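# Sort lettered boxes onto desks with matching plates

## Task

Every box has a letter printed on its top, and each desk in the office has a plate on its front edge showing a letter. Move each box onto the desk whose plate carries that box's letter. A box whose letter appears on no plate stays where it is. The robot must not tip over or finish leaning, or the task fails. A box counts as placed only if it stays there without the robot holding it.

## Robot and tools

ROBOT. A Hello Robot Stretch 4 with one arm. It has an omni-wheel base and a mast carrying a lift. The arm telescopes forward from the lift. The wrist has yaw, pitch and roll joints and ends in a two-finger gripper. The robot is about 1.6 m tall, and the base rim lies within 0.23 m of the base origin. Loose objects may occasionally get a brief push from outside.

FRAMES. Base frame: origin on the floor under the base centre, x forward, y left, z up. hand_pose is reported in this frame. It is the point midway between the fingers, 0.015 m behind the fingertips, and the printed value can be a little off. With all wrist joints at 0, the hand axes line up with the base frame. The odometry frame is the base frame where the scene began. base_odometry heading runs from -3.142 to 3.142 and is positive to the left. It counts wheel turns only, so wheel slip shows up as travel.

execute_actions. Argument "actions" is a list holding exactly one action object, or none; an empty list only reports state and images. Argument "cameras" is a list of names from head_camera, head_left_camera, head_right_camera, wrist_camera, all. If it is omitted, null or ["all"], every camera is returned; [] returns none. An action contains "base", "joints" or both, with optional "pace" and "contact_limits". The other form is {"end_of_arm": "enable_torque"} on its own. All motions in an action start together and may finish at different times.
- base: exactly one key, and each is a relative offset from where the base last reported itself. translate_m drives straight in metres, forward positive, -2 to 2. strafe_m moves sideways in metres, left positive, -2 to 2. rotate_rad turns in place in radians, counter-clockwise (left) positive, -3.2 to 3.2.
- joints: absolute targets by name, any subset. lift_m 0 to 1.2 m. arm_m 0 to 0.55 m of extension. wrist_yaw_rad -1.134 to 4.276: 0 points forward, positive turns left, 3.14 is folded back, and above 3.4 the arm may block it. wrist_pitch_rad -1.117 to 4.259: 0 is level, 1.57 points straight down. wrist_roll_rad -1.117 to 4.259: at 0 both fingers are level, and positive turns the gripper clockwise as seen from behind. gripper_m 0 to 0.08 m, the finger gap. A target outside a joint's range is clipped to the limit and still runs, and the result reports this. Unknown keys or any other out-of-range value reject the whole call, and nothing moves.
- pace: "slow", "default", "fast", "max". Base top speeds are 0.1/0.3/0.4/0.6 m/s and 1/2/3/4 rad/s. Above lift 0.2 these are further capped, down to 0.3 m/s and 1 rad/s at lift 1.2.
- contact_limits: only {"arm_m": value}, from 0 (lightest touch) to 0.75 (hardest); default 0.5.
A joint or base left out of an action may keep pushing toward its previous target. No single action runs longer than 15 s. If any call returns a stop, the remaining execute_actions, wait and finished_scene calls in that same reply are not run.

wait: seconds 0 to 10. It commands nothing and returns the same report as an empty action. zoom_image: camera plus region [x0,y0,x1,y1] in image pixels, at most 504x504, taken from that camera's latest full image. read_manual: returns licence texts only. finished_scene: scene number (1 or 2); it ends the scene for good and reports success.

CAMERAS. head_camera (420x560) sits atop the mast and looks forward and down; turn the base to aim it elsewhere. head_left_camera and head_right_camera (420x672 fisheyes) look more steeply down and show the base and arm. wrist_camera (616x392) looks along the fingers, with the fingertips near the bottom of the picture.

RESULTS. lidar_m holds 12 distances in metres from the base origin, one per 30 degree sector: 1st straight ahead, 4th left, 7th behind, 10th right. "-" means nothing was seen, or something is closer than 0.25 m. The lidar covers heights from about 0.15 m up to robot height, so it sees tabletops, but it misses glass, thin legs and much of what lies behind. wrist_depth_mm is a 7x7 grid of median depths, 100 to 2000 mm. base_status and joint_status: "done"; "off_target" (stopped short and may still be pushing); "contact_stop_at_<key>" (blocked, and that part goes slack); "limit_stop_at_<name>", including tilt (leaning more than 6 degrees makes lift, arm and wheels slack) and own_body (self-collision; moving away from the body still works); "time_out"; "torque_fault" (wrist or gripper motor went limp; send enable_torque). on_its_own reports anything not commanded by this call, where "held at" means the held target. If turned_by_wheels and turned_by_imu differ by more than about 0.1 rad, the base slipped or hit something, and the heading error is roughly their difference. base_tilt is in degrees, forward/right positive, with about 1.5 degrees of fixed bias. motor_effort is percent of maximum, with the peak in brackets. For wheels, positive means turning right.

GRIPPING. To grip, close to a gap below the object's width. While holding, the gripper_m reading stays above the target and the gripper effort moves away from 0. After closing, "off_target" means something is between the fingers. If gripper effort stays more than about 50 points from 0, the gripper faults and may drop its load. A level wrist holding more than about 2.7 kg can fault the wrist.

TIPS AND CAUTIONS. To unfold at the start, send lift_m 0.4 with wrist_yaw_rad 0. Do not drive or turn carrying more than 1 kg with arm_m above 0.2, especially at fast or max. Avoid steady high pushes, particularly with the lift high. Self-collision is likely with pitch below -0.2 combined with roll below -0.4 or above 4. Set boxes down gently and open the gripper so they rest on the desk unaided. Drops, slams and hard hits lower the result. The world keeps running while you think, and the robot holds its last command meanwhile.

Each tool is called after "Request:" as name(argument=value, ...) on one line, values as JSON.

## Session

Request:
execute_actions(actions=[{"joints":{"lift_m":0.9,"wrist_yaw_rad":0}}], cameras=["head_camera","head_left_camera"])

Scene clock: 3.40 s.
base_odometry: x=+0.000 y=+0.000 heading=+0.000 (m, m, rad; odometry frame)
turned_by_wheels: +0.000 (rad since the last result)
turned_by_imu: -0.001 (rad since the last result)
base_tilt: forward=+0.4 right=+0.4 (deg)
lidar_m: 0.90 0.98 1.45 2.14 1.05 0.80 0.81 0.85 0.81 0.78 0.87 0.91
base_status: not commanded
joint_positions: lift_m=+0.900 arm_m=-0.002 wrist_yaw_rad=+0.000 wrist_pitch_rad=+0.020 wrist_roll_rad=-0.007 gripper_m=+0.040
joint_status: all done
motor_effort: lift_m=+23(26) arm_m=-1(1) wrist_yaw_rad=-2(6) wrist_pitch_rad=-5(6) wrist_roll_rad=+0(0) gripper_m=-1(0) wheel_0=+0(0) wheel_1=+0(0) wheel_2=+0(0) (%)
hand_pose: x=+0.3817 y=-0.0873 z=+1.0737 quat_wxyz=(+1.000, -0.003, +0.010, +0.000) (m; base frame)
wrist_depth_mm: 750 732 699 676 654 634 615 / 750 732 699 683 661 634 615 / 768 741 707 683 668 640 621 / 778 732 715 691 661 640 627 / 778 741 715 699 676 647 627 / 778 750 135 691 156 647 627 / - - - 699 - - 634
pictures: head_camera, head_left_camera
Images, in order (width x height): head_camera 420x560, head_left_camera 420x672.

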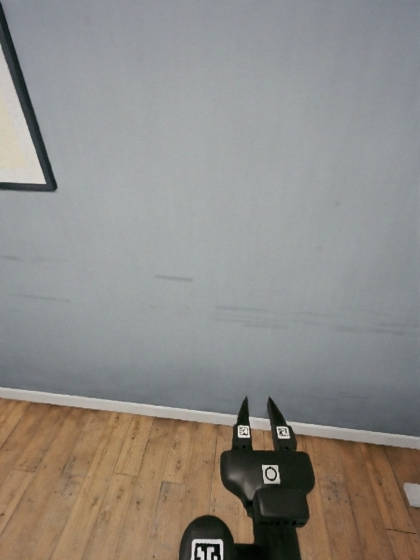

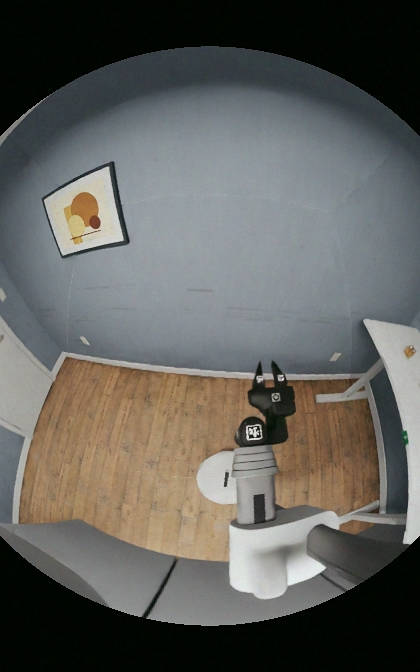

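Request:
execute_actions(actions=[{"base":{"rotate_rad":-1.57},"joints":{"lift_m":1.2,"wrist_pitch_rad":0.9}}], cameras=["head_camera","wrist_camera"])

Scene clock: 7.30 s.
base_odometry: x=+0.000 y=+0.000 heading=-1.570 (m, m, rad; odometry frame)
turned_by_wheels: -1.570 (rad since the last result)
turned_by_imu: -1.535 (rad since the last result)
base_tilt: forward=+0.5 right=+0.3 (deg)
lidar_m: 0.79 0.87 0.92 0.89 0.98 1.52 2.15 1.05 0.80 0.78 0.87 0.81
base_status: done
joint_positions: lift_m=+1.200 arm_m=-0.002 wrist_yaw_rad=+0.000 wrist_pitch_rad=+0.902 wrist_roll_rad=-0.007 gripper_m=+0.040
joint_status: all done
motor_effort: lift_m=+24(24) arm_m=-1(1) wrist_yaw_rad=-1(2) wrist_pitch_rad=-2(4) wrist_roll_rad=+0(1) gripper_m=-2(0) wheel_0=+1(4) wheel_1=+0(7) wheel_2=+0(6) (%)
hand_pose: x=+0.3010 y=-0.0874 z=+1.2111 quat_wxyz=(+0.900, -0.003, +0.436, +0.002) (m; base frame)
wrist_depth_mm: 788 788 778 768 759 759 759 / 1060 1229 715 683 683 654 661 / 1182 1464 1863 1863 1756 1661 1281 / 1205 1618 1708 1661 1661 1576 1281 / 1255 1464 1499 1537 1499 1499 1255 / 1255 1397 135 1366 156 1336 1205 / - - - 1281 - - 1138
pictures: head_camera, wrist_camera
Images, in order (width x height): head_camera 420x560, wrist_camera 616x392.

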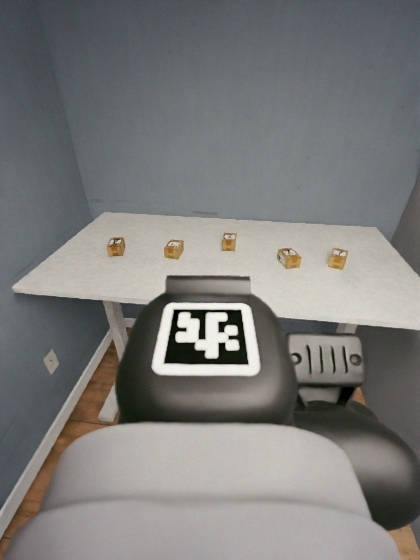

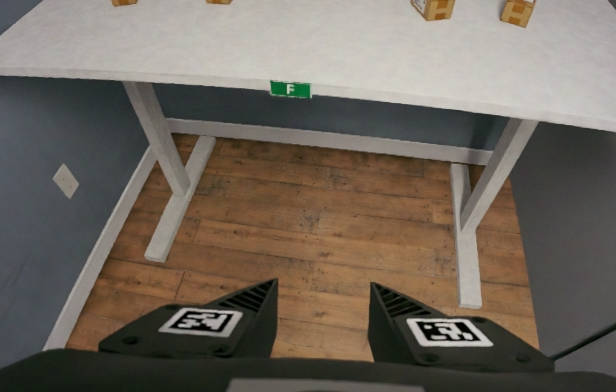

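Request:
zoom_image(camera="head_camera", region=[90, 220, 370, 280])

Region (90, 220, 370, 280) of head_camera's 420x560 image, scaled by 1.800, with more detail than that image has; it fills the top 108 rows of this view, and the rest is white.

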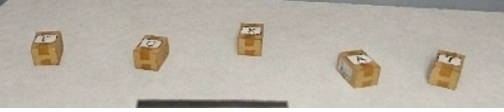

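Request:
execute_actions(actions=[{"joints":{"arm_m":0.3,"wrist_pitch_rad":0.55}}], cameras=["wrist_camera"])

Scene clock: 12.87 s.
base_odometry: x=+0.000 y=+0.000 heading=-1.570 (m, m, rad; odometry frame)
turned_by_wheels: +0.000 (rad since the last result)
turned_by_imu: -0.002 (rad since the last result)
base_tilt: forward=+0.4 right=+0.3 (deg)
lidar_m: 0.79 0.87 0.92 0.91 0.99 1.53 2.16 1.02 0.80 0.78 0.86 0.81
base_status: not commanded
joint_positions: lift_m=+1.200 arm_m=+0.299 wrist_yaw_rad=+0.000 wrist_pitch_rad=+0.553 wrist_roll_rad=-0.007 gripper_m=+0.040
joint_status: all done
motor_effort: lift_m=+24(23) arm_m=+7(10) wrist_yaw_rad=-1(0) wrist_pitch_rad=-5(10) wrist_roll_rad=+0(0) gripper_m=+1(0) wheel_0=+1(0) wheel_1=+0(0) wheel_2=+0(0) (%)
hand_pose: x=+0.6507 y=-0.0874 z=+1.2662 quat_wxyz=(+0.962, -0.003, +0.273, +0.001) (m; base frame)
wrist_depth_mm: 1042 1042 1008 976 931 891 878 / 1078 1118 1078 1042 1008 960 931 / 1042 1042 1042 1025 1025 1008 991 / 759 798 759 768 788 798 798 / 647 647 654 647 647 634 621 / 535 559 135 544 156 539 539 / - - - 484 - - -
pictures: wrist_camera
Images, in order (width x height): wrist_camera 616x392.

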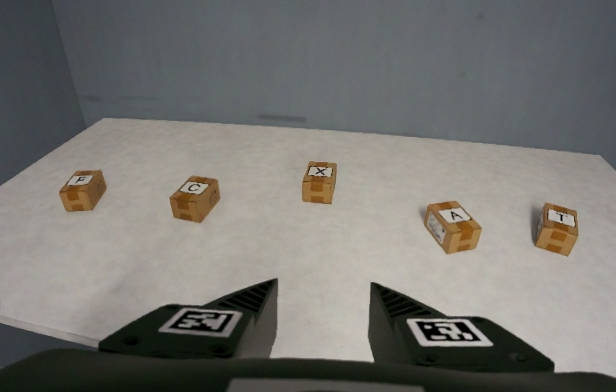

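F, C, X, A, T. Now find the other desks (open space is behind, 2.15 m).

Request:
execute_actions(actions=[{"base":{"rotate_rad":3.1},"joints":{"arm_m":0.0,"lift_m":0.9,"wrist_pitch_rad":0}}], cameras=["head_camera","head_left_camera"])

Scene clock: 21.50 s.
base_odometry: x=+0.000 y=+0.000 heading=+1.530 (m, m, rad; odometry frame)
turned_by_wheels: +3.100 (rad since the last result)
turned_by_imu: +3.025 (rad since the last result)
base_tilt: forward=+0.4 right=+0.3 (deg)
lidar_m: 2.13 1.07 0.82 0.78 0.84 0.83 0.81 0.84 0.93 0.90 0.96 1.36
base_status: done
joint_positions: lift_m=+0.900 arm_m=+0.001 wrist_yaw_rad=+0.000 wrist_pitch_rad=+0.003 wrist_roll_rad=-0.007 gripper_m=+0.040
joint_status: all done
motor_effort: lift_m=+15(17) arm_m=-7(8) wrist_yaw_rad=-1(2) wrist_pitch_rad=-6(12) wrist_roll_rad=+0(0) gripper_m=-1(0) wheel_0=-2(6) wheel_1=-2(4) wheel_2=-1(5) (%)
hand_pose: x=+0.3848 y=-0.0874 z=+1.0779 quat_wxyz=(+1.000, -0.003, +0.001, +0.000) (m; base frame)
wrist_depth_mm: - - 1983 1921 1863 1808 1430 / - - 1983 1921 1808 1756 1464 / - - 1983 1863 1808 1808 1430 / - - 1921 1863 1863 1863 1397 / - - 1983 1921 1863 1808 1397 / - - 135 1863 156 1863 1397 / - - - 1921 - - 1336
pictures: head_camera, head_left_camera
Images, in order (width x height): head_camera 420x560, head_left_camera 420x672.

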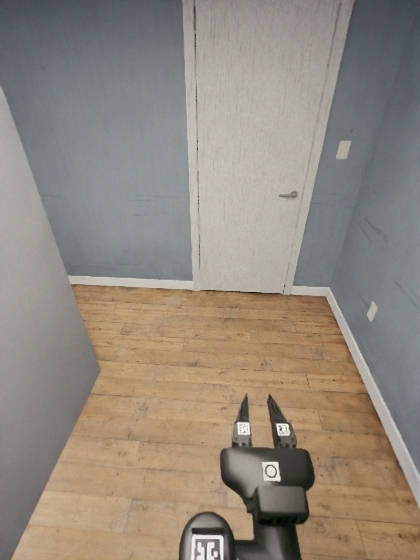

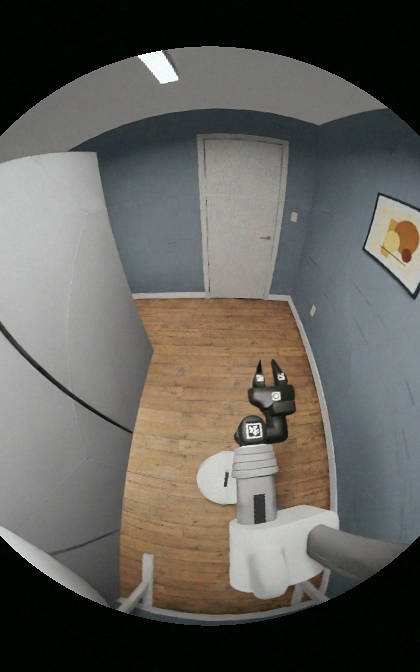

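Mirror layout: gap at left by the door wall.

Request:
execute_actions(actions=[{"base":{"translate_m":1.6}}], cameras=[])

Request:
execute_actions(actions=[{"base":{"rotate_rad":1.6}}], cameras=["head_camera","head_left_camera"])

Scene clock: 30.63 s.
base_odometry: x=+0.066 y=+1.599 heading=+1.530 (m, m, rad; odometry frame)
turned_by_wheels: +0.000 (rad since the last result)
turned_by_imu: -0.009 (rad since the last result)
base_tilt: forward=+0.4 right=+0.4 (deg)
lidar_m: 0.53 0.56 0.88 1.25 0.79 1.06 3.20 1.34 1.04 1.00 0.68 0.55
base_status: done
joint_positions: lift_m=+0.900 arm_m=+0.001 wrist_yaw_rad=+0.000 wrist_pitch_rad=+0.003 wrist_roll_rad=-0.007 gripper_m=+0.040
joint_status: not commanded
motor_effort: lift_m=+16(16) arm_m=-7(7) wrist_yaw_rad=-2(0) wrist_pitch_rad=-6(6) wrist_roll_rad=+0(1) gripper_m=-1(0) wheel_0=+0(5) wheel_1=+0(3) wheel_2=+0(11) (%)
hand_pose: x=+0.3847 y=-0.0874 z=+1.0778 quat_wxyz=(+1.000, -0.003, +0.001, +0.000) (m; base frame)
wrist_depth_mm: 327 330 325 317 310 304 298 / 327 330 324 319 310 304 300 / 329 332 327 320 312 306 300 / 330 336 327 320 314 306 301 / 330 336 329 320 315 307 303 / 332 336 135 320 156 307 304 / - - - 322 - - -
pictures: none
No camera images: the call's "cameras" was empty. Leave "cameras" out to get every camera's image.

Scene clock: 32.77 s.
base_odometry: x=+0.066 y=+1.599 heading=+3.130 (m, m, rad; odometry frame)
turned_by_wheels: +1.600 (rad since the last result)
turned_by_imu: +1.562 (rad since the last result)
base_tilt: forward=+0.4 right=+0.3 (deg)
lidar_m: 1.15 0.78 1.10 2.40 1.35 1.01 1.02 0.68 0.54 0.54 0.57 0.89
base_status: done
joint_positions: lift_m=+0.900 arm_m=+0.001 wrist_yaw_rad=+0.000 wrist_pitch_rad=+0.003 wrist_roll_rad=-0.007 gripper_m=+0.040
joint_status: not commanded
motor_effort: lift_m=+16(16) arm_m=-7(7) wrist_yaw_rad=-1(1) wrist_pitch_rad=-9(9) wrist_roll_rad=+0(1) gripper_m=+0(1) wheel_0=+0(6) wheel_1=+0(5) wheel_2=+2(8) (%)
hand_pose: x=+0.3848 y=-0.0874 z=+1.0778 quat_wxyz=(+1.000, -0.003, +0.001, +0.000) (m; base frame)
wrist_depth_mm: 535 732 - - - 1430 891 / 539 741 - - - 1430 904 / 544 759 - - - 1397 904 / 554 759 - - - 1397 891 / 554 768 - - - 1366 891 / 549 732 135 - 156 1229 866 / - - - - - - 820
pictures: head_camera, head_left_camera
Images, in order (width x height): head_camera 420x560, head_left_camera 420x672.

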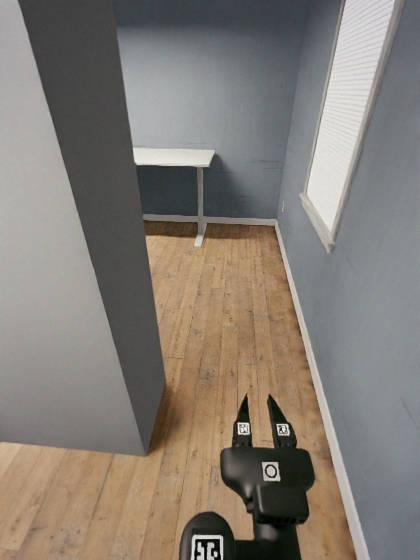

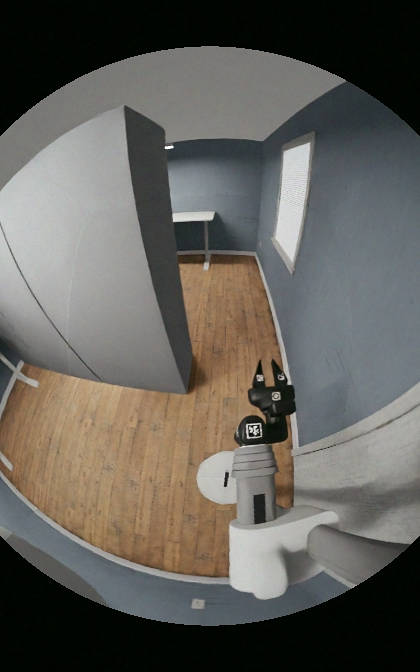

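Request:
execute_actions(actions=[{"base":{"strafe_m":-0.15}}], cameras=[])

Request:
execute_actions(actions=[{"base":{"translate_m":1.5}}], cameras=[])

Request:
execute_actions(actions=[{"base":{"rotate_rad":0.6}}], cameras=["head_camera","wrist_camera"])

Scene clock: 36.37 s.
base_odometry: x=+0.067 y=+1.749 heading=+3.130 (m, m, rad; odometry frame)
turned_by_wheels: +0.000 (rad since the last result)
turned_by_imu: -0.002 (rad since the last result)
base_tilt: forward=+0.4 right=+0.3 (deg)
lidar_m: 2.17 0.86 1.08 2.56 1.35 1.05 1.02 0.54 0.39 0.38 0.40 0.65
base_status: done
joint_positions: lift_m=+0.900 arm_m=+0.001 wrist_yaw_rad=+0.000 wrist_pitch_rad=+0.003 wrist_roll_rad=-0.007 gripper_m=+0.040
joint_status: not commanded
motor_effort: lift_m=+15(16) arm_m=-7(7) wrist_yaw_rad=-1(2) wrist_pitch_rad=-6(7) wrist_roll_rad=+0(0) gripper_m=+0(0) wheel_0=-1(9) wheel_1=+0(7) wheel_2=+1(2) (%)
hand_pose: x=+0.3848 y=-0.0874 z=+1.0778 quat_wxyz=(+1.000, -0.003, +0.001, +0.000) (m; base frame)
wrist_depth_mm: 707 - - - - 1008 634 / 715 - - - - 1008 634 / 723 - - - - 1025 640 / 732 - - - - 991 634 / 732 - - - - 991 634 / 741 960 135 - 157 866 615 / - - - - - - 580
pictures: none
No camera images: the call's "cameras" was empty. Leave "cameras" out to get every camera's image.

Scene clock: 42.87 s.
base_odometry: x=-1.433 y=+1.766 heading=+3.130 (m, m, rad; odometry frame)
turned_by_wheels: +0.000 (rad since the last result)
turned_by_imu: -0.007 (rad since the last result)
base_tilt: forward=+0.4 right=+0.3 (deg)
lidar_m: 1.46 1.50 2.21 1.01 0.52 0.65 1.64 0.70 0.54 0.50 0.53 0.77
base_status: done
joint_positions: lift_m=+0.900 arm_m=+0.001 wrist_yaw_rad=+0.000 wrist_pitch_rad=+0.003 wrist_roll_rad=-0.007 gripper_m=+0.040
joint_status: not commanded
motor_effort: lift_m=+16(16) arm_m=-7(7) wrist_yaw_rad=-1(1) wrist_pitch_rad=-8(7) wrist_roll_rad=+0(0) gripper_m=-1(1) wheel_0=+1(4) wheel_1=+1(4) wheel_2=+2(9) (%)
hand_pose: x=+0.3847 y=-0.0874 z=+1.0778 quat_wxyz=(+1.000, -0.003, +0.001, +0.000) (m; base frame)
wrist_depth_mm: - - - 1983 1863 1308 831 / - - - 1983 1863 1308 831 / - - - - 1921 1308 842 / - - - - 1921 1308 842 / - - 1576 - 1921 1281 820 / - - 135 - 156 1138 798 / - - - - - - 759
pictures: none
No camera images: the call's "cameras" was empty. Leave "cameras" out to get every camera's image.

Scene clock: 44.27 s.
base_odometry: x=-1.433 y=+1.766 heading=-2.553 (m, m, rad; odometry frame)
turned_by_wheels: +0.600 (rad since the last result)
turned_by_imu: +0.586 (rad since the last result)
base_tilt: forward=+0.4 right=+0.3 (deg)
lidar_m: 1.54 2.45 0.86 0.52 0.70 1.40 0.68 0.51 0.51 0.55 0.85 1.44
base_status: done
joint_positions: lift_m=+0.900 arm_m=+0.001 wrist_yaw_rad=+0.000 wrist_pitch_rad=+0.003 wrist_roll_rad=-0.007 gripper_m=+0.040
joint_status: not commanded
motor_effort: lift_m=+16(16) arm_m=-7(7) wrist_yaw_rad=-2(2) wrist_pitch_rad=-8(7) wrist_roll_rad=-1(0) gripper_m=+1(0) wheel_0=+1(5) wheel_1=+1(6) wheel_2=+2(6) (%)
hand_pose: x=+0.3847 y=-0.0874 z=+1.0778 quat_wxyz=(+1.000, -0.003, +0.001, +0.000) (m; base frame)
wrist_depth_mm: - - - - - 1808 1661 / - - - - - 1863 1618 / - - - - - 1808 1618 / - - - - - 1808 1618 / - - - - - 1708 1661 / - - 135 - 156 1756 1618 / - - - - - - 1576
pictures: head_camera, wrist_camera
Images, in order (width x height): head_camera 420x560, wrist_camera 616x392.

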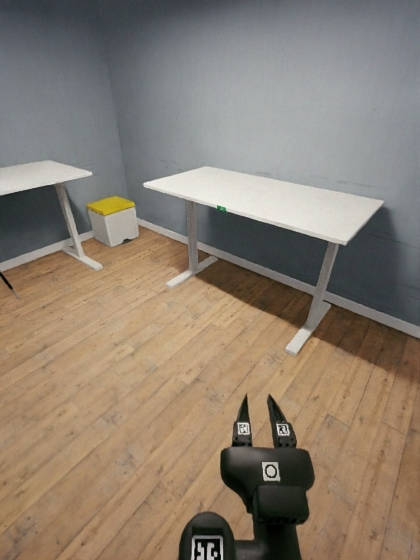

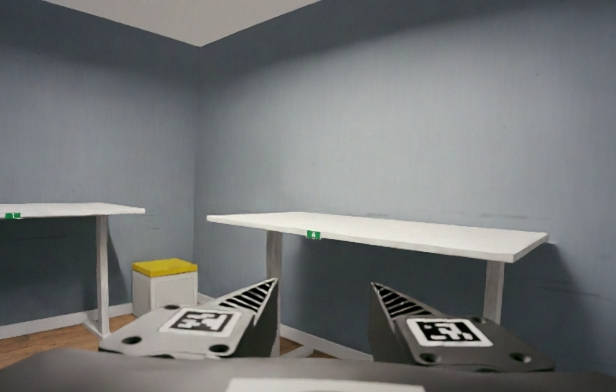

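Request:
execute_actions(actions=[{"base":{"translate_m":0.9}}], cameras=["wrist_camera"])

Scene clock: 50.17 s.
base_odometry: x=-2.181 y=+1.267 heading=-2.553 (m, m, rad; odometry frame)
turned_by_wheels: +0.000 (rad since the last result)
turned_by_imu: -0.005 (rad since the last result)
base_tilt: forward=+0.4 right=+0.3 (deg)
lidar_m: 0.80 1.26 1.85 1.30 1.03 1.03 1.38 1.07 1.05 1.19 0.73 0.70
base_status: done
joint_positions: lift_m=+0.900 arm_m=+0.001 wrist_yaw_rad=+0.000 wrist_pitch_rad=+0.003 wrist_roll_rad=-0.007 gripper_m=+0.040
joint_status: not commanded
motor_effort: lift_m=+16(16) arm_m=-6(7) wrist_yaw_rad=-1(2) wrist_pitch_rad=-6(8) wrist_roll_rad=+0(0) gripper_m=-1(0) wheel_0=-1(6) wheel_1=-1(4) wheel_2=+2(9) (%)
hand_pose: x=+0.3847 y=-0.0874 z=+1.0778 quat_wxyz=(+1.000, -0.003, +0.001, +0.000) (m; base frame)
wrist_depth_mm: - - - 1661 1397 1205 1060 / - - - 1708 1397 1182 1060 / - - - 1661 1397 1182 1060 / - - - 1661 1397 1205 1078 / - - 991 1042 1078 1098 1025 / - - 135 683 156 564 554 / - - - 1661 - - -
pictures: wrist_camera
Images, in order (width x height): wrist_camera 616x392.

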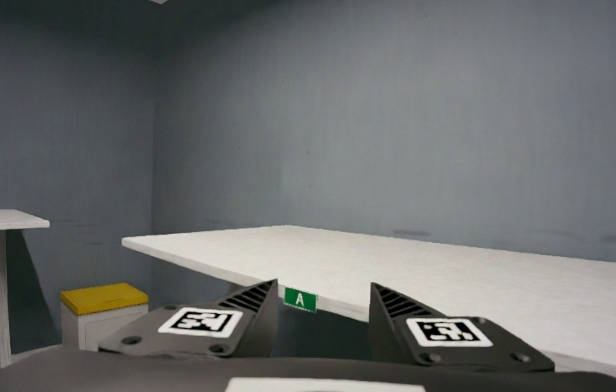

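That desk is A. Check the other.

Request:
execute_actions(actions=[{"base":{"rotate_rad":1.1}}], cameras=["head_camera","wrist_camera"])

Scene clock: 55.90 s.
base_odometry: x=-2.181 y=+1.267 heading=-1.453 (m, m, rad; odometry frame)
turned_by_wheels: +1.100 (rad since the last result)
turned_by_imu: +1.073 (rad since the last result)
base_tilt: forward=+0.4 right=+0.3 (deg)
lidar_m: 1.85 1.26 1.02 1.01 1.32 1.08 1.08 1.22 0.71 0.71 0.80 1.34
base_status: done
joint_positions: lift_m=+0.900 arm_m=+0.001 wrist_yaw_rad=+0.000 wrist_pitch_rad=+0.003 wrist_roll_rad=-0.007 gripper_m=+0.040
joint_status: not commanded
motor_effort: lift_m=+16(17) arm_m=-7(7) wrist_yaw_rad=-1(1) wrist_pitch_rad=-6(8) wrist_roll_rad=+0(0) gripper_m=+0(1) wheel_0=+0(5) wheel_1=+0(4) wheel_2=+1(4) (%)
hand_pose: x=+0.3847 y=-0.0874 z=+1.0778 quat_wxyz=(+1.000, -0.003, +0.001, +0.000) (m; base frame)
wrist_depth_mm: 1576 1618 - - - - - / 1397 1618 - - - - - / 1661 1661 - - - - - / 1576 1661 - - - - - / 1661 1708 - - - - - / 1499 1618 135 - 156 - - / - - - - - - 1708
pictures: head_camera, wrist_camera
Images, in order (width x height): head_camera 420x560, wrist_camera 616x392.

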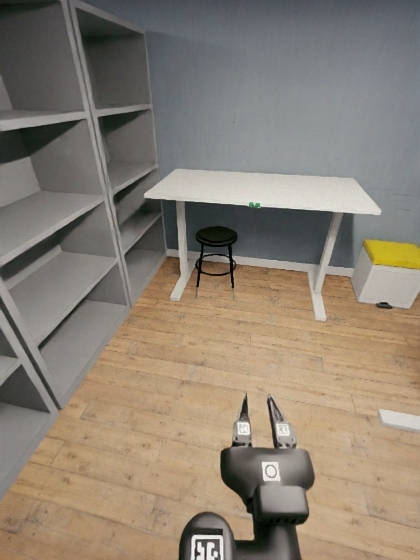

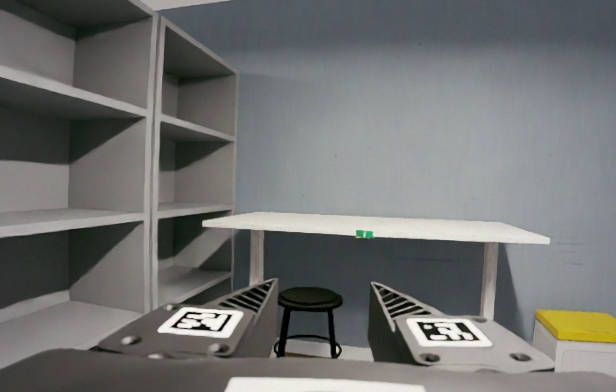

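Request:
execute_actions(actions=[{"base":{"translate_m":0.9}}], cameras=["wrist_camera"])

Scene clock: 61.40 s.
base_odometry: x=-2.075 y=+0.373 heading=-1.453 (m, m, rad; odometry frame)
turned_by_wheels: +0.000 (rad since the last result)
turned_by_imu: -0.005 (rad since the last result)
base_tilt: forward=+0.4 right=+0.3 (deg)
lidar_m: 0.97 1.03 0.84 0.85 0.96 1.99 1.99 1.10 0.89 0.87 1.18 0.98
base_status: done
joint_positions: lift_m=+0.900 arm_m=+0.001 wrist_yaw_rad=+0.000 wrist_pitch_rad=+0.003 wrist_roll_rad=-0.007 gripper_m=+0.040
joint_status: not commanded
motor_effort: lift_m=+17(17) arm_m=-7(7) wrist_yaw_rad=-2(1) wrist_pitch_rad=-6(8) wrist_roll_rad=+0(0) gripper_m=+0(0) wheel_0=+0(6) wheel_1=-1(3) wheel_2=+1(9) (%)
hand_pose: x=+0.3847 y=-0.0874 z=+1.0778 quat_wxyz=(+1.000, -0.003, +0.001, +0.000) (m; base frame)
wrist_depth_mm: 1464 1618 1618 1537 1464 1397 1336 / 1182 1618 1618 1537 1464 1397 1336 / 1464 1661 1618 1537 1464 1397 1308 / 1430 1708 1618 1576 1499 1397 1336 / 1397 1229 991 1025 1060 1078 1098 / 1430 1661 135 1537 156 707 1336 / - - - 1537 - - 1336
pictures: wrist_camera
Images, in order (width x height): wrist_camera 616x392.

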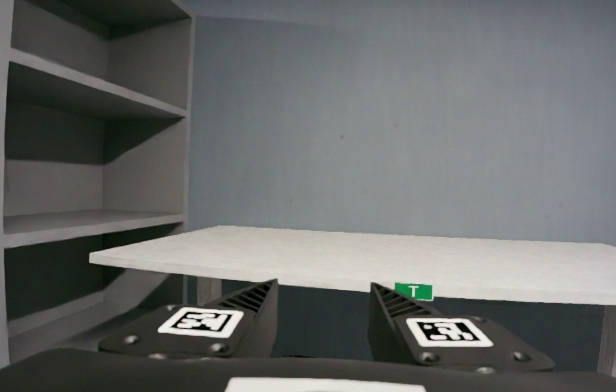

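Request:
execute_actions(actions=[{"base":{"rotate_rad":2.62}}], cameras=[])

Request:
execute_actions(actions=[{"base":{"translate_m":1.53}}], cameras=[])

Request:
execute_actions(actions=[{"base":{"rotate_rad":-1.18}}], cameras=["head_camera"])

Scene clock: 67.27 s.
base_odometry: x=-2.075 y=+0.373 heading=+1.167 (m, m, rad; odometry frame)
turned_by_wheels: +2.620 (rad since the last result)
turned_by_imu: +2.557 (rad since the last result)
base_tilt: forward=+0.4 right=+0.3 (deg)
lidar_m: 1.95 1.93 1.10 0.91 0.91 1.27 0.98 0.98 1.04 0.84 0.84 0.95
base_status: done
joint_positions: lift_m=+0.900 arm_m=+0.001 wrist_yaw_rad=+0.000 wrist_pitch_rad=+0.003 wrist_roll_rad=-0.007 gripper_m=+0.040
joint_status: not commanded
motor_effort: lift_m=+16(16) arm_m=-7(7) wrist_yaw_rad=-1(2) wrist_pitch_rad=-8(6) wrist_roll_rad=+0(1) gripper_m=-3(1) wheel_0=+0(6) wheel_1=-1(5) wheel_2=+1(5) (%)
hand_pose: x=+0.3848 y=-0.0874 z=+1.0778 quat_wxyz=(+1.000, -0.003, +0.001, +0.000) (m; base frame)
wrist_depth_mm: 1499 1576 1708 1863 1983 991 1008 / 1499 1618 1708 1808 - 960 904 / 1499 1618 1756 1863 - 991 1042 / 1499 1618 1756 1863 - 991 1060 / 1499 1661 1708 1863 - 991 854 / 1537 1618 135 1921 156 1008 1060 / - - - 1863 - - 1078
pictures: none
No camera images: the call's "cameras" was empty. Leave "cameras" out to get every camera's image.

Scene clock: 73.87 s.
base_odometry: x=-1.474 y=+1.780 heading=+1.167 (m, m, rad; odometry frame)
turned_by_wheels: +0.000 (rad since the last result)
turned_by_imu: -0.008 (rad since the last result)
base_tilt: forward=+0.5 right=+0.3 (deg)
lidar_m: 0.52 0.49 0.55 0.91 1.47 1.60 2.57 0.82 0.53 0.74 1.26 0.65
base_status: done
joint_positions: lift_m=+0.900 arm_m=+0.001 wrist_yaw_rad=+0.000 wrist_pitch_rad=+0.003 wrist_roll_rad=-0.007 gripper_m=+0.040
joint_status: not commanded
motor_effort: lift_m=+17(16) arm_m=-7(7) wrist_yaw_rad=-1(1) wrist_pitch_rad=-7(7) wrist_roll_rad=+0(0) gripper_m=-1(1) wheel_0=+1(5) wheel_1=+1(5) wheel_2=+0(9) (%)
hand_pose: x=+0.3847 y=-0.0874 z=+1.0778 quat_wxyz=(+1.000, -0.003, +0.001, +0.000) (m; base frame)
wrist_depth_mm: 300 317 342 366 397 430 462 / 301 320 345 368 399 436 469 / 303 322 345 370 399 436 473 / 304 324 345 375 402 442 473 / 306 325 349 375 404 442 480 / 307 324 135 377 156 445 484 / - - - 379 - - -
pictures: none
No camera images: the call's "cameras" was empty. Leave "cameras" out to get every camera's image.

Scene clock: 75.73 s.
base_odometry: x=-1.474 y=+1.780 heading=-0.013 (m, m, rad; odometry frame)
turned_by_wheels: -1.180 (rad since the last result)
turned_by_imu: -1.154 (rad since the last result)
base_tilt: forward=+0.4 right=+0.3 (deg)
lidar_m: 1.70 0.73 0.54 0.50 0.53 0.78 1.47 1.48 2.17 1.16 0.54 0.60
base_status: done
joint_positions: lift_m=+0.900 arm_m=+0.001 wrist_yaw_rad=+0.000 wrist_pitch_rad=+0.003 wrist_roll_rad=-0.007 gripper_m=+0.040
joint_status: not commanded
motor_effort: lift_m=+16(17) arm_m=-7(7) wrist_yaw_rad=-1(1) wrist_pitch_rad=-8(6) wrist_roll_rad=+0(0) gripper_m=+0(2) wheel_0=+0(5) wheel_1=+0(6) wheel_2=-2(4) (%)
hand_pose: x=+0.3847 y=-0.0874 z=+1.0778 quat_wxyz=(+1.000, -0.003, +0.001, +0.000) (m; base frame)
wrist_depth_mm: 750 1042 1756 - - - - / 768 1060 1756 - - - - / 778 1098 1863 - - - - / 788 1098 1863 - - - - / 788 1098 1921 - - - - / 788 1025 135 - 156 - - / - - - - - - -
pictures: head_camera
Images, in order (width x height): head_camera 420x560.

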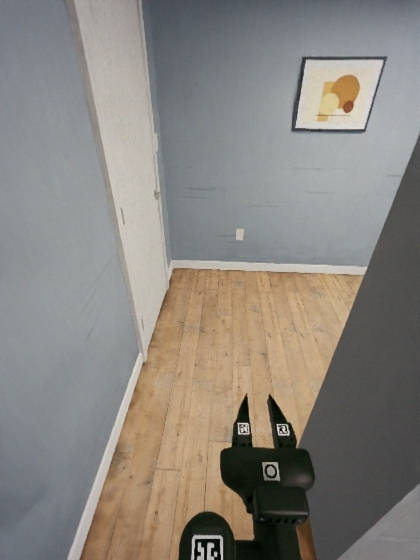

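Request:
execute_actions(actions=[{"base":{"translate_m":1.55}}], cameras=[])

Request:
execute_actions(actions=[{"base":{"rotate_rad":-1.75}}], cameras=["head_camera"])

Scene clock: 84.33 s.
base_odometry: x=+0.075 y=+1.760 heading=-0.013 (m, m, rad; odometry frame)
turned_by_wheels: +0.000 (rad since the last result)
turned_by_imu: -0.008 (rad since the last result)
base_tilt: forward=+0.4 right=+0.3 (deg)
lidar_m: 0.97 0.57 0.45 0.43 0.44 0.70 2.43 0.87 1.06 2.49 1.31 1.01
base_status: done
joint_positions: lift_m=+0.900 arm_m=+0.001 wrist_yaw_rad=+0.000 wrist_pitch_rad=+0.003 wrist_roll_rad=-0.007 gripper_m=+0.040
joint_status: not commanded
motor_effort: lift_m=+16(17) arm_m=-7(7) wrist_yaw_rad=-1(0) wrist_pitch_rad=-7(9) wrist_roll_rad=+0(0) gripper_m=-1(2) wheel_0=+0(4) wheel_1=+0(6) wheel_2=+0(6) (%)
hand_pose: x=+0.3847 y=-0.0874 z=+1.0778 quat_wxyz=(+1.000, -0.003, +0.001, +0.000) (m; base frame)
wrist_depth_mm: 668 778 768 750 741 732 723 / 676 788 768 750 741 732 715 / 676 798 768 759 750 732 723 / 691 798 778 768 750 732 715 / 699 798 778 759 750 732 723 / 699 809 135 759 156 741 723 / - - - 759 - - 723
pictures: none
No camera images: the call's "cameras" was empty. Leave "cameras" out to get every camera's image.

Scene clock: 86.53 s.
base_odometry: x=+0.075 y=+1.760 heading=-1.763 (m, m, rad; odometry frame)
turned_by_wheels: -1.750 (rad since the last result)
turned_by_imu: -1.711 (rad since the last result)
base_tilt: forward=+0.4 right=+0.3 (deg)
lidar_m: 1.94 1.62 1.06 0.98 0.68 0.47 0.44 0.44 0.57 1.25 0.87 0.91
base_status: done
joint_positions: lift_m=+0.900 arm_m=+0.001 wrist_yaw_rad=+0.000 wrist_pitch_rad=+0.003 wrist_roll_rad=-0.007 gripper_m=+0.040
joint_status: not commanded
motor_effort: lift_m=+17(16) arm_m=-7(7) wrist_yaw_rad=+0(2) wrist_pitch_rad=-7(9) wrist_roll_rad=+0(0) gripper_m=-1(1) wheel_0=+0(7) wheel_1=-1(6) wheel_2=+0(5) (%)
hand_pose: x=+0.3847 y=-0.0874 z=+1.0778 quat_wxyz=(+1.000, -0.003, +0.001, +0.000) (m; base frame)
wrist_depth_mm: 1708 - - - - 1078 788 / 1708 - - - 1921 1078 798 / 1756 - - - 1921 1098 788 / 1808 - - - 1921 1078 788 / 1808 - - - 1863 1060 788 / 1756 - 135 - 156 991 778 / - - - - - - 750
pictures: head_camera
Images, in order (width x height): head_camera 420x560.

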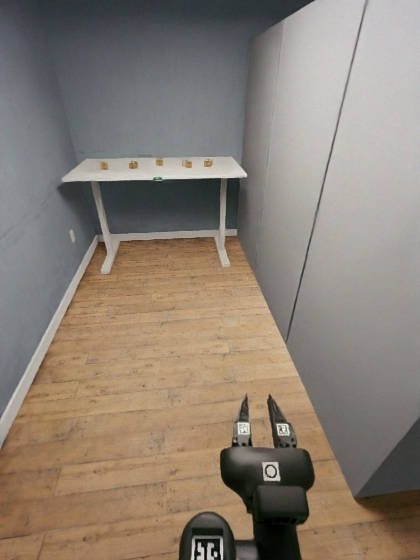

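Request:
execute_actions(actions=[{"base":{"rotate_rad":0.15}}], cameras=[])

Request:
execute_actions(actions=[{"base":{"translate_m":1.7},"joints":{"gripper_m":0.08}}], cameras=["head_camera","wrist_camera"])

Scene clock: 89.97 s.
base_odometry: x=+0.075 y=+1.760 heading=-1.613 (m, m, rad; odometry frame)
turned_by_wheels: +0.150 (rad since the last result)
turned_by_imu: +0.145 (rad since the last result)
base_tilt: forward=+0.4 right=+0.3 (deg)
lidar_m: 2.50 1.35 1.02 0.97 0.61 0.46 0.45 0.45 0.65 1.87 0.86 1.06
base_status: done
joint_positions: lift_m=+0.900 arm_m=+0.001 wrist_yaw_rad=+0.000 wrist_pitch_rad=+0.003 wrist_roll_rad=-0.007 gripper_m=+0.040
joint_status: not commanded
motor_effort: lift_m=+17(16) arm_m=-7(7) wrist_yaw_rad=-1(1) wrist_pitch_rad=-6(7) wrist_roll_rad=+0(1) gripper_m=-2(0) wheel_0=-1(3) wheel_1=+0(4) wheel_2=+1(6) (%)
hand_pose: x=+0.3847 y=-0.0874 z=+1.0778 quat_wxyz=(+1.000, -0.003, +0.001, +0.000) (m; base frame)
wrist_depth_mm: 1336 1983 - - - 1576 1025 / 1366 1863 - - - 1576 1042 / 1397 1921 - - - 1576 1042 / 1430 - - - - 1537 1042 / 1397 - - - - 1499 1025 / 1397 1808 135 - 156 1366 1008 / - - - - - - 960
pictures: none
No camera images: the call's "cameras" was empty. Leave "cameras" out to get every camera's image.

Scene clock: 97.13 s.
base_odometry: x=+0.004 y=+0.062 heading=-1.613 (m, m, rad; odometry frame)
turned_by_wheels: +0.000 (rad since the last result)
turned_by_imu: -0.008 (rad since the last result)
base_tilt: forward=+0.4 right=+0.3 (deg)
lidar_m: 0.80 0.84 0.98 0.95 1.00 1.37 2.12 1.06 0.77 0.73 0.79 0.84
base_status: done
joint_positions: lift_m=+0.900 arm_m=+0.001 wrist_yaw_rad=+0.000 wrist_pitch_rad=+0.003 wrist_roll_rad=-0.007 gripper_m=+0.080
joint_status: all done
motor_effort: lift_m=+16(17) arm_m=-7(7) wrist_yaw_rad=-1(1) wrist_pitch_rad=-9(7) wrist_roll_rad=+0(0) gripper_m=+1(1) wheel_0=+1(5) wheel_1=+0(6) wheel_2=+0(4) (%)
hand_pose: x=+0.3847 y=-0.0874 z=+1.0778 quat_wxyz=(+1.000, -0.003, +0.001, +0.000) (m; base frame)
wrist_depth_mm: 1336 1366 1366 1336 1308 1308 1060 / 1366 1366 1366 1336 1308 1308 1078 / 1366 1366 1366 1336 1308 1308 1078 / 1397 1397 1366 1336 1336 1308 1078 / 878 891 960 1025 917 1078 1025 / 609 597 149 676 580 353 615 / - - 768 1366 1336 - -
pictures: head_camera, wrist_camera
Images, in order (width x height): head_camera 420x560, wrist_camera 616x392.

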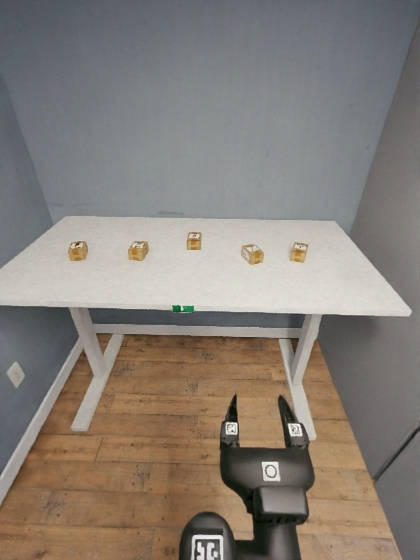

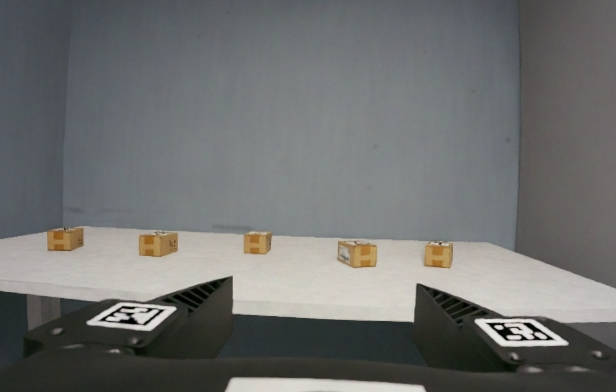

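Request:
execute_actions(actions=[{"base":{"strafe_m":-0.25},"joints":{"lift_m":0.84}}], cameras=[])

Request:
execute_actions(actions=[{"base":{"translate_m":0.3}}], cameras=["wrist_camera"])

Scene clock: 102.80 s.
base_odometry: x=-0.246 y=+0.072 heading=-1.613 (m, m, rad; odometry frame)
turned_by_wheels: +0.000 (rad since the last result)
turned_by_imu: -0.003 (rad since the last result)
base_tilt: forward=+0.4 right=+0.4 (deg)
lidar_m: 0.78 0.83 1.17 1.19 1.25 1.77 2.15 0.72 0.53 0.50 0.52 0.75
base_status: done
joint_positions: lift_m=+0.840 arm_m=+0.001 wrist_yaw_rad=+0.000 wrist_pitch_rad=+0.003 wrist_roll_rad=-0.007 gripper_m=+0.080
joint_status: all done
motor_effort: lift_m=+15(16) arm_m=-6(7) wrist_yaw_rad=-1(2) wrist_pitch_rad=-5(7) wrist_roll_rad=+0(0) gripper_m=+1(1) wheel_0=-2(8) wheel_1=+0(8) wheel_2=-1(1) (%)
hand_pose: x=+0.3847 y=-0.0874 z=+1.0180 quat_wxyz=(+1.000, -0.003, +0.001, +0.000) (m; base frame)
wrist_depth_mm: 1366 1366 1336 1308 1308 1025 676 / 1430 1366 1336 1366 1336 1042 683 / 1397 1366 1366 1336 1336 1042 691 / 1397 1366 1366 1336 1336 1025 683 / 699 741 661 691 707 798 676 / 1397 1397 149 1336 976 349 647 / - - 759 1366 946 - -
pictures: none
No camera images: the call's "cameras" was empty. Leave "cameras" out to get every camera's image.

Scene clock: 105.27 s.
base_odometry: x=-0.258 y=-0.228 heading=-1.613 (m, m, rad; odometry frame)
turned_by_wheels: +0.000 (rad since the last result)
turned_by_imu: -0.002 (rad since the last result)
base_tilt: forward=+0.4 right=+0.3 (deg)
lidar_m: 0.49 0.53 0.74 1.19 1.26 1.73 2.44 0.72 0.51 0.49 0.54 0.50
base_status: done
joint_positions: lift_m=+0.840 arm_m=+0.001 wrist_yaw_rad=+0.000 wrist_pitch_rad=+0.003 wrist_roll_rad=-0.007 gripper_m=+0.080
joint_status: not commanded
motor_effort: lift_m=+15(15) arm_m=-7(7) wrist_yaw_rad=-1(2) wrist_pitch_rad=-7(5) wrist_roll_rad=+0(0) gripper_m=+1(2) wheel_0=+1(6) wheel_1=+0(5) wheel_2=+0(11) (%)
hand_pose: x=+0.3847 y=-0.0874 z=+1.0179 quat_wxyz=(+1.000, -0.003, +0.001, +0.000) (m; base frame)
wrist_depth_mm: 1078 1060 1060 1042 1042 1025 691 / 1078 1078 1042 1025 1042 1008 699 / 1078 1078 1042 1042 1025 1025 691 / 1098 1078 1060 1042 1042 1025 691 / 585 615 569 585 707 798 668 / 355 375 149 370 343 259 413 / - - 211 282 271 - -
pictures: wrist_camera
Images, in order (width x height): wrist_camera 616x392.

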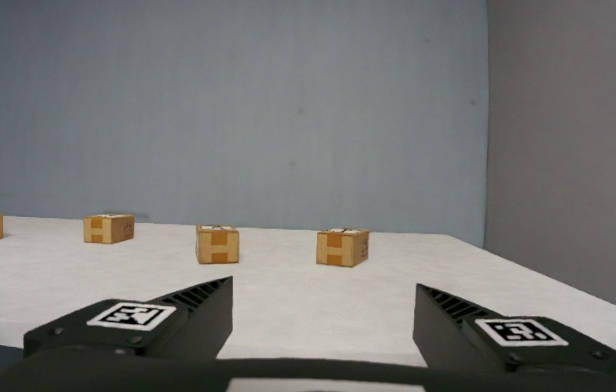

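Request:
execute_actions(actions=[{"base":{"strafe_m":-0.025},"joints":{"arm_m":0.3}}], cameras=["wrist_camera"])

Scene clock: 109.87 s.
base_odometry: x=-0.283 y=-0.226 heading=-1.613 (m, m, rad; odometry frame)
turned_by_wheels: +0.000 (rad since the last result)
turned_by_imu: -0.002 (rad since the last result)
base_tilt: forward=+0.5 right=+0.3 (deg)
lidar_m: 0.50 0.51 0.73 1.21 1.27 1.76 2.45 0.69 0.50 0.48 0.50 0.52
base_status: done
joint_positions: lift_m=+0.840 arm_m=+0.299 wrist_yaw_rad=+0.000 wrist_pitch_rad=+0.003 wrist_roll_rad=-0.007 gripper_m=+0.080
joint_status: all done
motor_effort: lift_m=+14(15) arm_m=+6(1) wrist_yaw_rad=-2(1) wrist_pitch_rad=-6(9) wrist_roll_rad=+0(0) gripper_m=+0(1) wheel_0=-1(8) wheel_1=+1(5) wheel_2=+0(1) (%)
hand_pose: x=+0.6824 y=-0.0874 z=+1.0180 quat_wxyz=(+1.000, -0.003, +0.001, +0.000) (m; base frame)
wrist_depth_mm: 778 778 750 759 741 732 661 / 778 768 759 750 741 732 668 / 788 768 768 759 750 732 668 / 788 778 759 759 759 741 661 / 574 609 647 683 699 741 654 / 259 268 149 278 310 257 407 / - - 202 266 266 - -
pictures: wrist_camera
Images, in order (width x height): wrist_camera 616x392.

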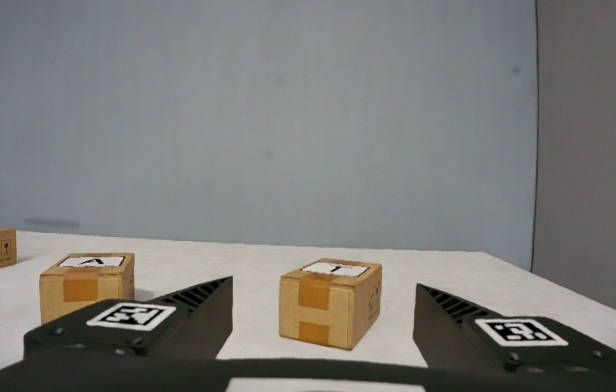

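Request:
execute_actions(actions=[{"base":{"strafe_m":0.11},"joints":{"wrist_yaw_rad":-0.35}}], cameras=["wrist_camera"])

Scene clock: 115.37 s.
base_odometry: x=-0.173 y=-0.231 heading=-1.613 (m, m, rad; odometry frame)
turned_by_wheels: +0.000 (rad since the last result)
turned_by_imu: -0.002 (rad since the last result)
base_tilt: forward=+0.5 right=+0.3 (deg)
lidar_m: 0.52 0.53 0.73 1.10 1.16 1.60 2.45 0.83 0.61 0.58 0.62 0.54
base_status: done
joint_positions: lift_m=+0.840 arm_m=+0.299 wrist_yaw_rad=-0.350 wrist_pitch_rad=+0.003 wrist_roll_rad=-0.007 gripper_m=+0.080
joint_status: all done
motor_effort: lift_m=+15(15) arm_m=+6(6) wrist_yaw_rad=-2(4) wrist_pitch_rad=-6(8) wrist_roll_rad=-1(1) gripper_m=+0(1) wheel_0=+0(6) wheel_1=-2(7) wheel_2=-1(3) (%)
hand_pose: x=+0.6396 y=-0.1550 z=+1.0180 quat_wxyz=(+0.985, -0.003, +0.002, -0.174) (m; base frame)
wrist_depth_mm: 668 707 759 809 866 691 549 / 668 707 768 820 866 683 539 / 676 723 759 820 878 683 544 / 683 723 768 831 878 683 539 / 574 609 654 591 707 654 535 / 239 265 149 322 340 257 455 / - - 202 274 267 - -
pictures: wrist_camera
Images, in order (width x height): wrist_camera 616x392.

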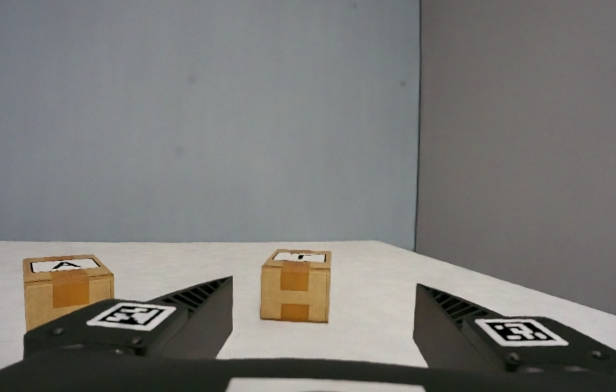

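Request:
execute_actions(actions=[{"base":{"strafe_m":-0.04},"joints":{"arm_m":0.49}}], cameras=["wrist_camera"])

Scene clock: 119.53 s.
base_odometry: x=-0.213 y=-0.229 heading=-1.613 (m, m, rad; odometry frame)
turned_by_wheels: +0.000 (rad since the last result)
turned_by_imu: -0.002 (rad since the last result)
base_tilt: forward=+0.4 right=+0.4 (deg)
lidar_m: 0.49 0.51 0.73 1.14 1.18 1.69 2.44 0.77 0.58 0.54 0.58 0.52
base_status: done
joint_positions: lift_m=+0.840 arm_m=+0.489 wrist_yaw_rad=-0.350 wrist_pitch_rad=+0.003 wrist_roll_rad=-0.007 gripper_m=+0.080
joint_status: all done
motor_effort: lift_m=+15(15) arm_m=+7(7) wrist_yaw_rad=-2(0) wrist_pitch_rad=-6(5) wrist_roll_rad=+0(0) gripper_m=+1(2) wheel_0=+1(8) wheel_1=+0(9) wheel_2=-1(4) (%)
hand_pose: x=+0.8296 y=-0.1550 z=+1.0180 quat_wxyz=(+0.985, -0.003, +0.002, -0.174) (m; base frame)
wrist_depth_mm: 508 539 580 621 668 634 508 / 512 544 585 621 676 634 500 / 517 549 585 621 676 634 504 / 517 549 585 627 676 634 500 / 508 539 580 621 668 634 500 / 349 368 149 303 310 257 484 / - - 201 159 154 - -
pictures: wrist_camera
Images, in order (width x height): wrist_camera 616x392.

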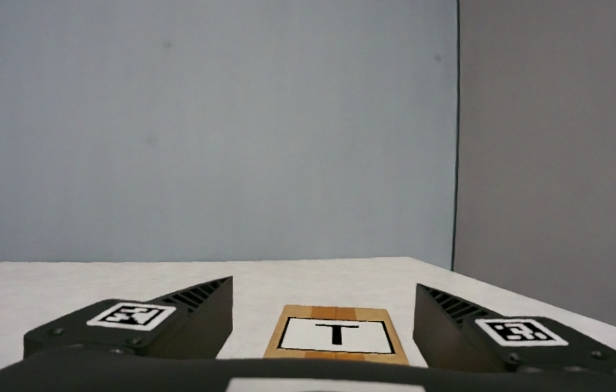

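Slightly high, as before; lower 3 cm and grip.

Request:
execute_actions(actions=[{"joints":{"lift_m":0.81}}], cameras=[])

Request:
execute_actions(actions=[{"joints":{"gripper_m":0.02}}], cameras=["wrist_camera"])

Scene clock: 122.80 s.
base_odometry: x=-0.213 y=-0.229 heading=-1.613 (m, m, rad; odometry frame)
turned_by_wheels: +0.000 (rad since the last result)
turned_by_imu: -0.001 (rad since the last result)
base_tilt: forward=+0.4 right=+0.3 (deg)
lidar_m: 0.50 0.54 0.74 1.14 1.20 1.66 2.45 0.80 0.56 0.54 0.58 0.49
base_status: not commanded
joint_positions: lift_m=+0.810 arm_m=+0.489 wrist_yaw_rad=-0.350 wrist_pitch_rad=+0.003 wrist_roll_rad=-0.007 gripper_m=+0.080
joint_status: all done
motor_effort: lift_m=+15(13) arm_m=+7(7) wrist_yaw_rad=-2(2) wrist_pitch_rad=-6(7) wrist_roll_rad=+0(0) gripper_m=+1(1) wheel_0=+1(1) wheel_1=+0(0) wheel_2=-1(1) (%)
hand_pose: x=+0.8296 y=-0.1550 z=+0.9880 quat_wxyz=(+0.985, -0.003, +0.002, -0.174) (m; base frame)
wrist_depth_mm: 512 544 580 621 668 634 508 / 512 544 585 621 668 634 500 / 517 549 585 621 676 634 504 / 521 554 585 627 676 634 504 / 427 455 484 504 525 574 492 / 262 276 144 131 131 211 304 / - - 131 130 128 - -
pictures: none
No camera images: the call's "cameras" was empty. Leave "cameras" out to get every camera's image.

Scene clock: 123.80 s.
base_odometry: x=-0.213 y=-0.229 heading=-1.613 (m, m, rad; odometry frame)
turned_by_wheels: +0.000 (rad since the last result)
turned_by_imu: +0.000 (rad since the last result)
base_tilt: forward=+0.4 right=+0.3 (deg)
lidar_m: 0.49 0.53 0.73 1.15 1.20 1.68 2.46 0.78 0.58 0.54 0.58 0.52
base_status: not commanded
joint_positions: lift_m=+0.810 arm_m=+0.489 wrist_yaw_rad=-0.350 wrist_pitch_rad=+0.003 wrist_roll_rad=-0.007 gripper_m=+0.059
joint_status: gripper_m off_target (ended at +0.059, target +0.020)
on_its_own: gripper_m is held at +0.053, not at your +0.020, by its contact guard: the fingers met something
motor_effort: lift_m=+14(15) arm_m=+7(7) wrist_yaw_rad=+0(2) wrist_pitch_rad=-6(8) wrist_roll_rad=+0(0) gripper_m=-43(52) wheel_0=+1(1) wheel_1=+0(0) wheel_2=-1(1) (%)
hand_pose: x=+0.8295 y=-0.1550 z=+0.9880 quat_wxyz=(+0.985, -0.003, +0.002, -0.174) (m; base frame)
wrist_depth_mm: 512 539 574 621 668 627 512 / 512 544 580 627 676 634 504 / 517 544 585 627 683 640 500 / 517 554 591 634 676 634 504 / 427 455 484 504 525 580 492 / 242 277 132 131 131 293 274 / - - - 131 128 - -
pictures: wrist_camera
Images, in order (width x height): wrist_camera 616x392.

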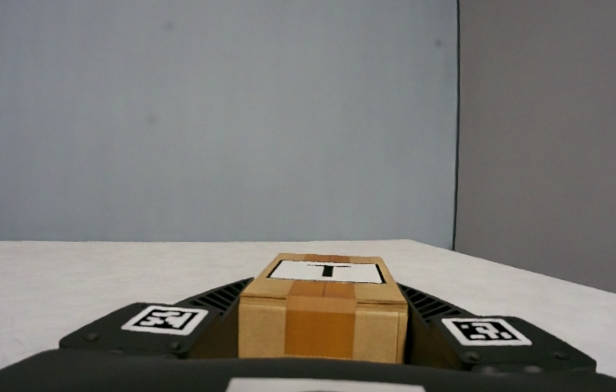

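Request:
execute_actions(actions=[{"joints":{"lift_m":1.05}}], cameras=[])

Request:
execute_actions(actions=[{"base":{"translate_m":-0.3},"joints":{"arm_m":0.0,"wrist_yaw_rad":0}}], cameras=[])

Request:
execute_actions(actions=[{"base":{"rotate_rad":3.05}}], cameras=["head_camera"])

Scene clock: 129.77 s.
base_odometry: x=-0.213 y=-0.229 heading=-1.613 (m, m, rad; odometry frame)
turned_by_wheels: +0.000 (rad since the last result)
turned_by_imu: -0.002 (rad since the last result)
base_tilt: forward=+0.4 right=+0.3 (deg)
lidar_m: 0.49 0.56 0.74 1.13 1.19 1.67 2.45 0.79 0.57 0.55 0.58 0.51
base_status: not commanded
joint_positions: lift_m=+1.050 arm_m=+0.489 wrist_yaw_rad=-0.350 wrist_pitch_rad=+0.004 wrist_roll_rad=-0.007 gripper_m=+0.059
joint_status: all done
on_its_own: gripper_m is held at +0.053, not at your +0.020, by its contact guard: the fingers met something
motor_effort: lift_m=+24(25) arm_m=+7(7) wrist_yaw_rad=-1(2) wrist_pitch_rad=-9(7) wrist_roll_rad=+0(1) gripper_m=-44(44) wheel_0=+1(1) wheel_1=+0(0) wheel_2=-1(1) (%)
hand_pose: x=+0.8295 y=-0.1550 z=+1.2270 quat_wxyz=(+0.985, -0.003, +0.002, -0.174) (m; base frame)
wrist_depth_mm: 508 539 580 621 668 634 504 / 512 544 580 627 668 640 500 / 512 549 585 627 676 634 500 / 517 549 585 634 691 634 500 / 525 554 591 621 683 627 496 / 521 544 132 131 131 574 484 / - - - 131 128 - -
pictures: none
No camera images: the call's "cameras" was empty. Leave "cameras" out to get every camera's image.

Scene clock: 132.27 s.
base_odometry: x=-0.201 y=+0.070 heading=-1.613 (m, m, rad; odometry frame)
turned_by_wheels: +0.000 (rad since the last result)
turned_by_imu: +0.000 (rad since the last result)
base_tilt: forward=+0.4 right=+0.3 (deg)
lidar_m: 0.80 0.84 1.20 1.15 1.20 1.71 2.14 0.78 0.56 0.53 0.57 0.81
base_status: done
joint_positions: lift_m=+1.050 arm_m=+0.001 wrist_yaw_rad=+0.000 wrist_pitch_rad=+0.004 wrist_roll_rad=-0.007 gripper_m=+0.059
joint_status: all done
on_its_own: gripper_m is held at +0.053, not at your +0.020, by its contact guard: the fingers met something
motor_effort: lift_m=+24(24) arm_m=-6(6) wrist_yaw_rad=-1(6) wrist_pitch_rad=-11(12) wrist_roll_rad=-1(1) gripper_m=-43(45) wheel_0=-1(7) wheel_1=+0(6) wheel_2=-1(11) (%)
hand_pose: x=+0.3847 y=-0.0875 z=+1.2270 quat_wxyz=(+1.000, -0.003, +0.002, +0.000) (m; base frame)
wrist_depth_mm: 1366 1366 1366 1336 1308 1118 741 / 1366 1366 1366 1336 1336 1138 759 / 1397 1366 1366 1336 1336 1138 750 / 1397 1397 1366 1366 1308 1118 759 / 1397 1366 1366 1336 1366 1098 741 / 891 991 132 131 131 931 715 / - - - 131 128 - -
pictures: none
No camera images: the call's "cameras" was empty. Leave "cameras" out to get every camera's image.

Scene clock: 135.63 s.
base_odometry: x=-0.201 y=+0.070 heading=+1.437 (m, m, rad; odometry frame)
turned_by_wheels: +3.050 (rad since the last result)
turned_by_imu: +2.978 (rad since the last result)
base_tilt: forward=+0.4 right=+0.3 (deg)
lidar_m: 2.11 0.86 0.58 0.54 0.55 0.75 0.80 0.81 1.08 1.15 1.18 1.48
base_status: done
joint_positions: lift_m=+1.050 arm_m=+0.001 wrist_yaw_rad=+0.000 wrist_pitch_rad=+0.004 wrist_roll_rad=-0.007 gripper_m=+0.059
joint_status: not commanded
on_its_own: gripper_m is held at +0.053, not at your +0.020, by its contact guard: the fingers met something
motor_effort: lift_m=+24(23) arm_m=-7(7) wrist_yaw_rad=-1(0) wrist_pitch_rad=-9(9) wrist_roll_rad=-1(0) gripper_m=-46(44) wheel_0=-1(6) wheel_1=-1(5) wheel_2=+0(6) (%)
hand_pose: x=+0.3848 y=-0.0874 z=+1.2270 quat_wxyz=(+1.000, -0.003, +0.002, +0.000) (m; base frame)
wrist_depth_mm: 1808 1863 1921 1921 1863 1921 1430 / 1808 1863 1863 1863 1921 1921 1430 / 1808 1863 1921 1921 1863 1921 1397 / 1863 1863 1921 1863 1983 1921 1397 / 1863 1863 1921 1921 1921 1983 1366 / 1921 1863 132 131 131 1708 1366 / - - - 131 128 - -
pictures: head_camera
Images, in order (width x height): head_camera 420x560.

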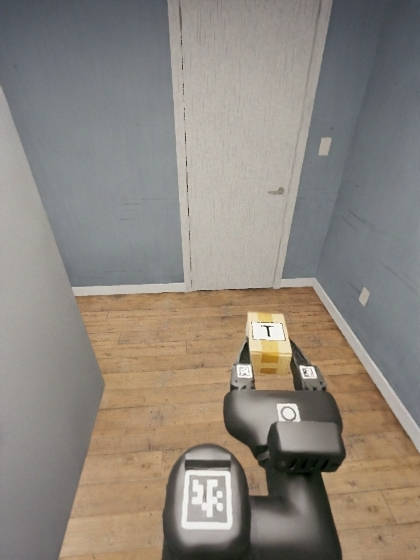

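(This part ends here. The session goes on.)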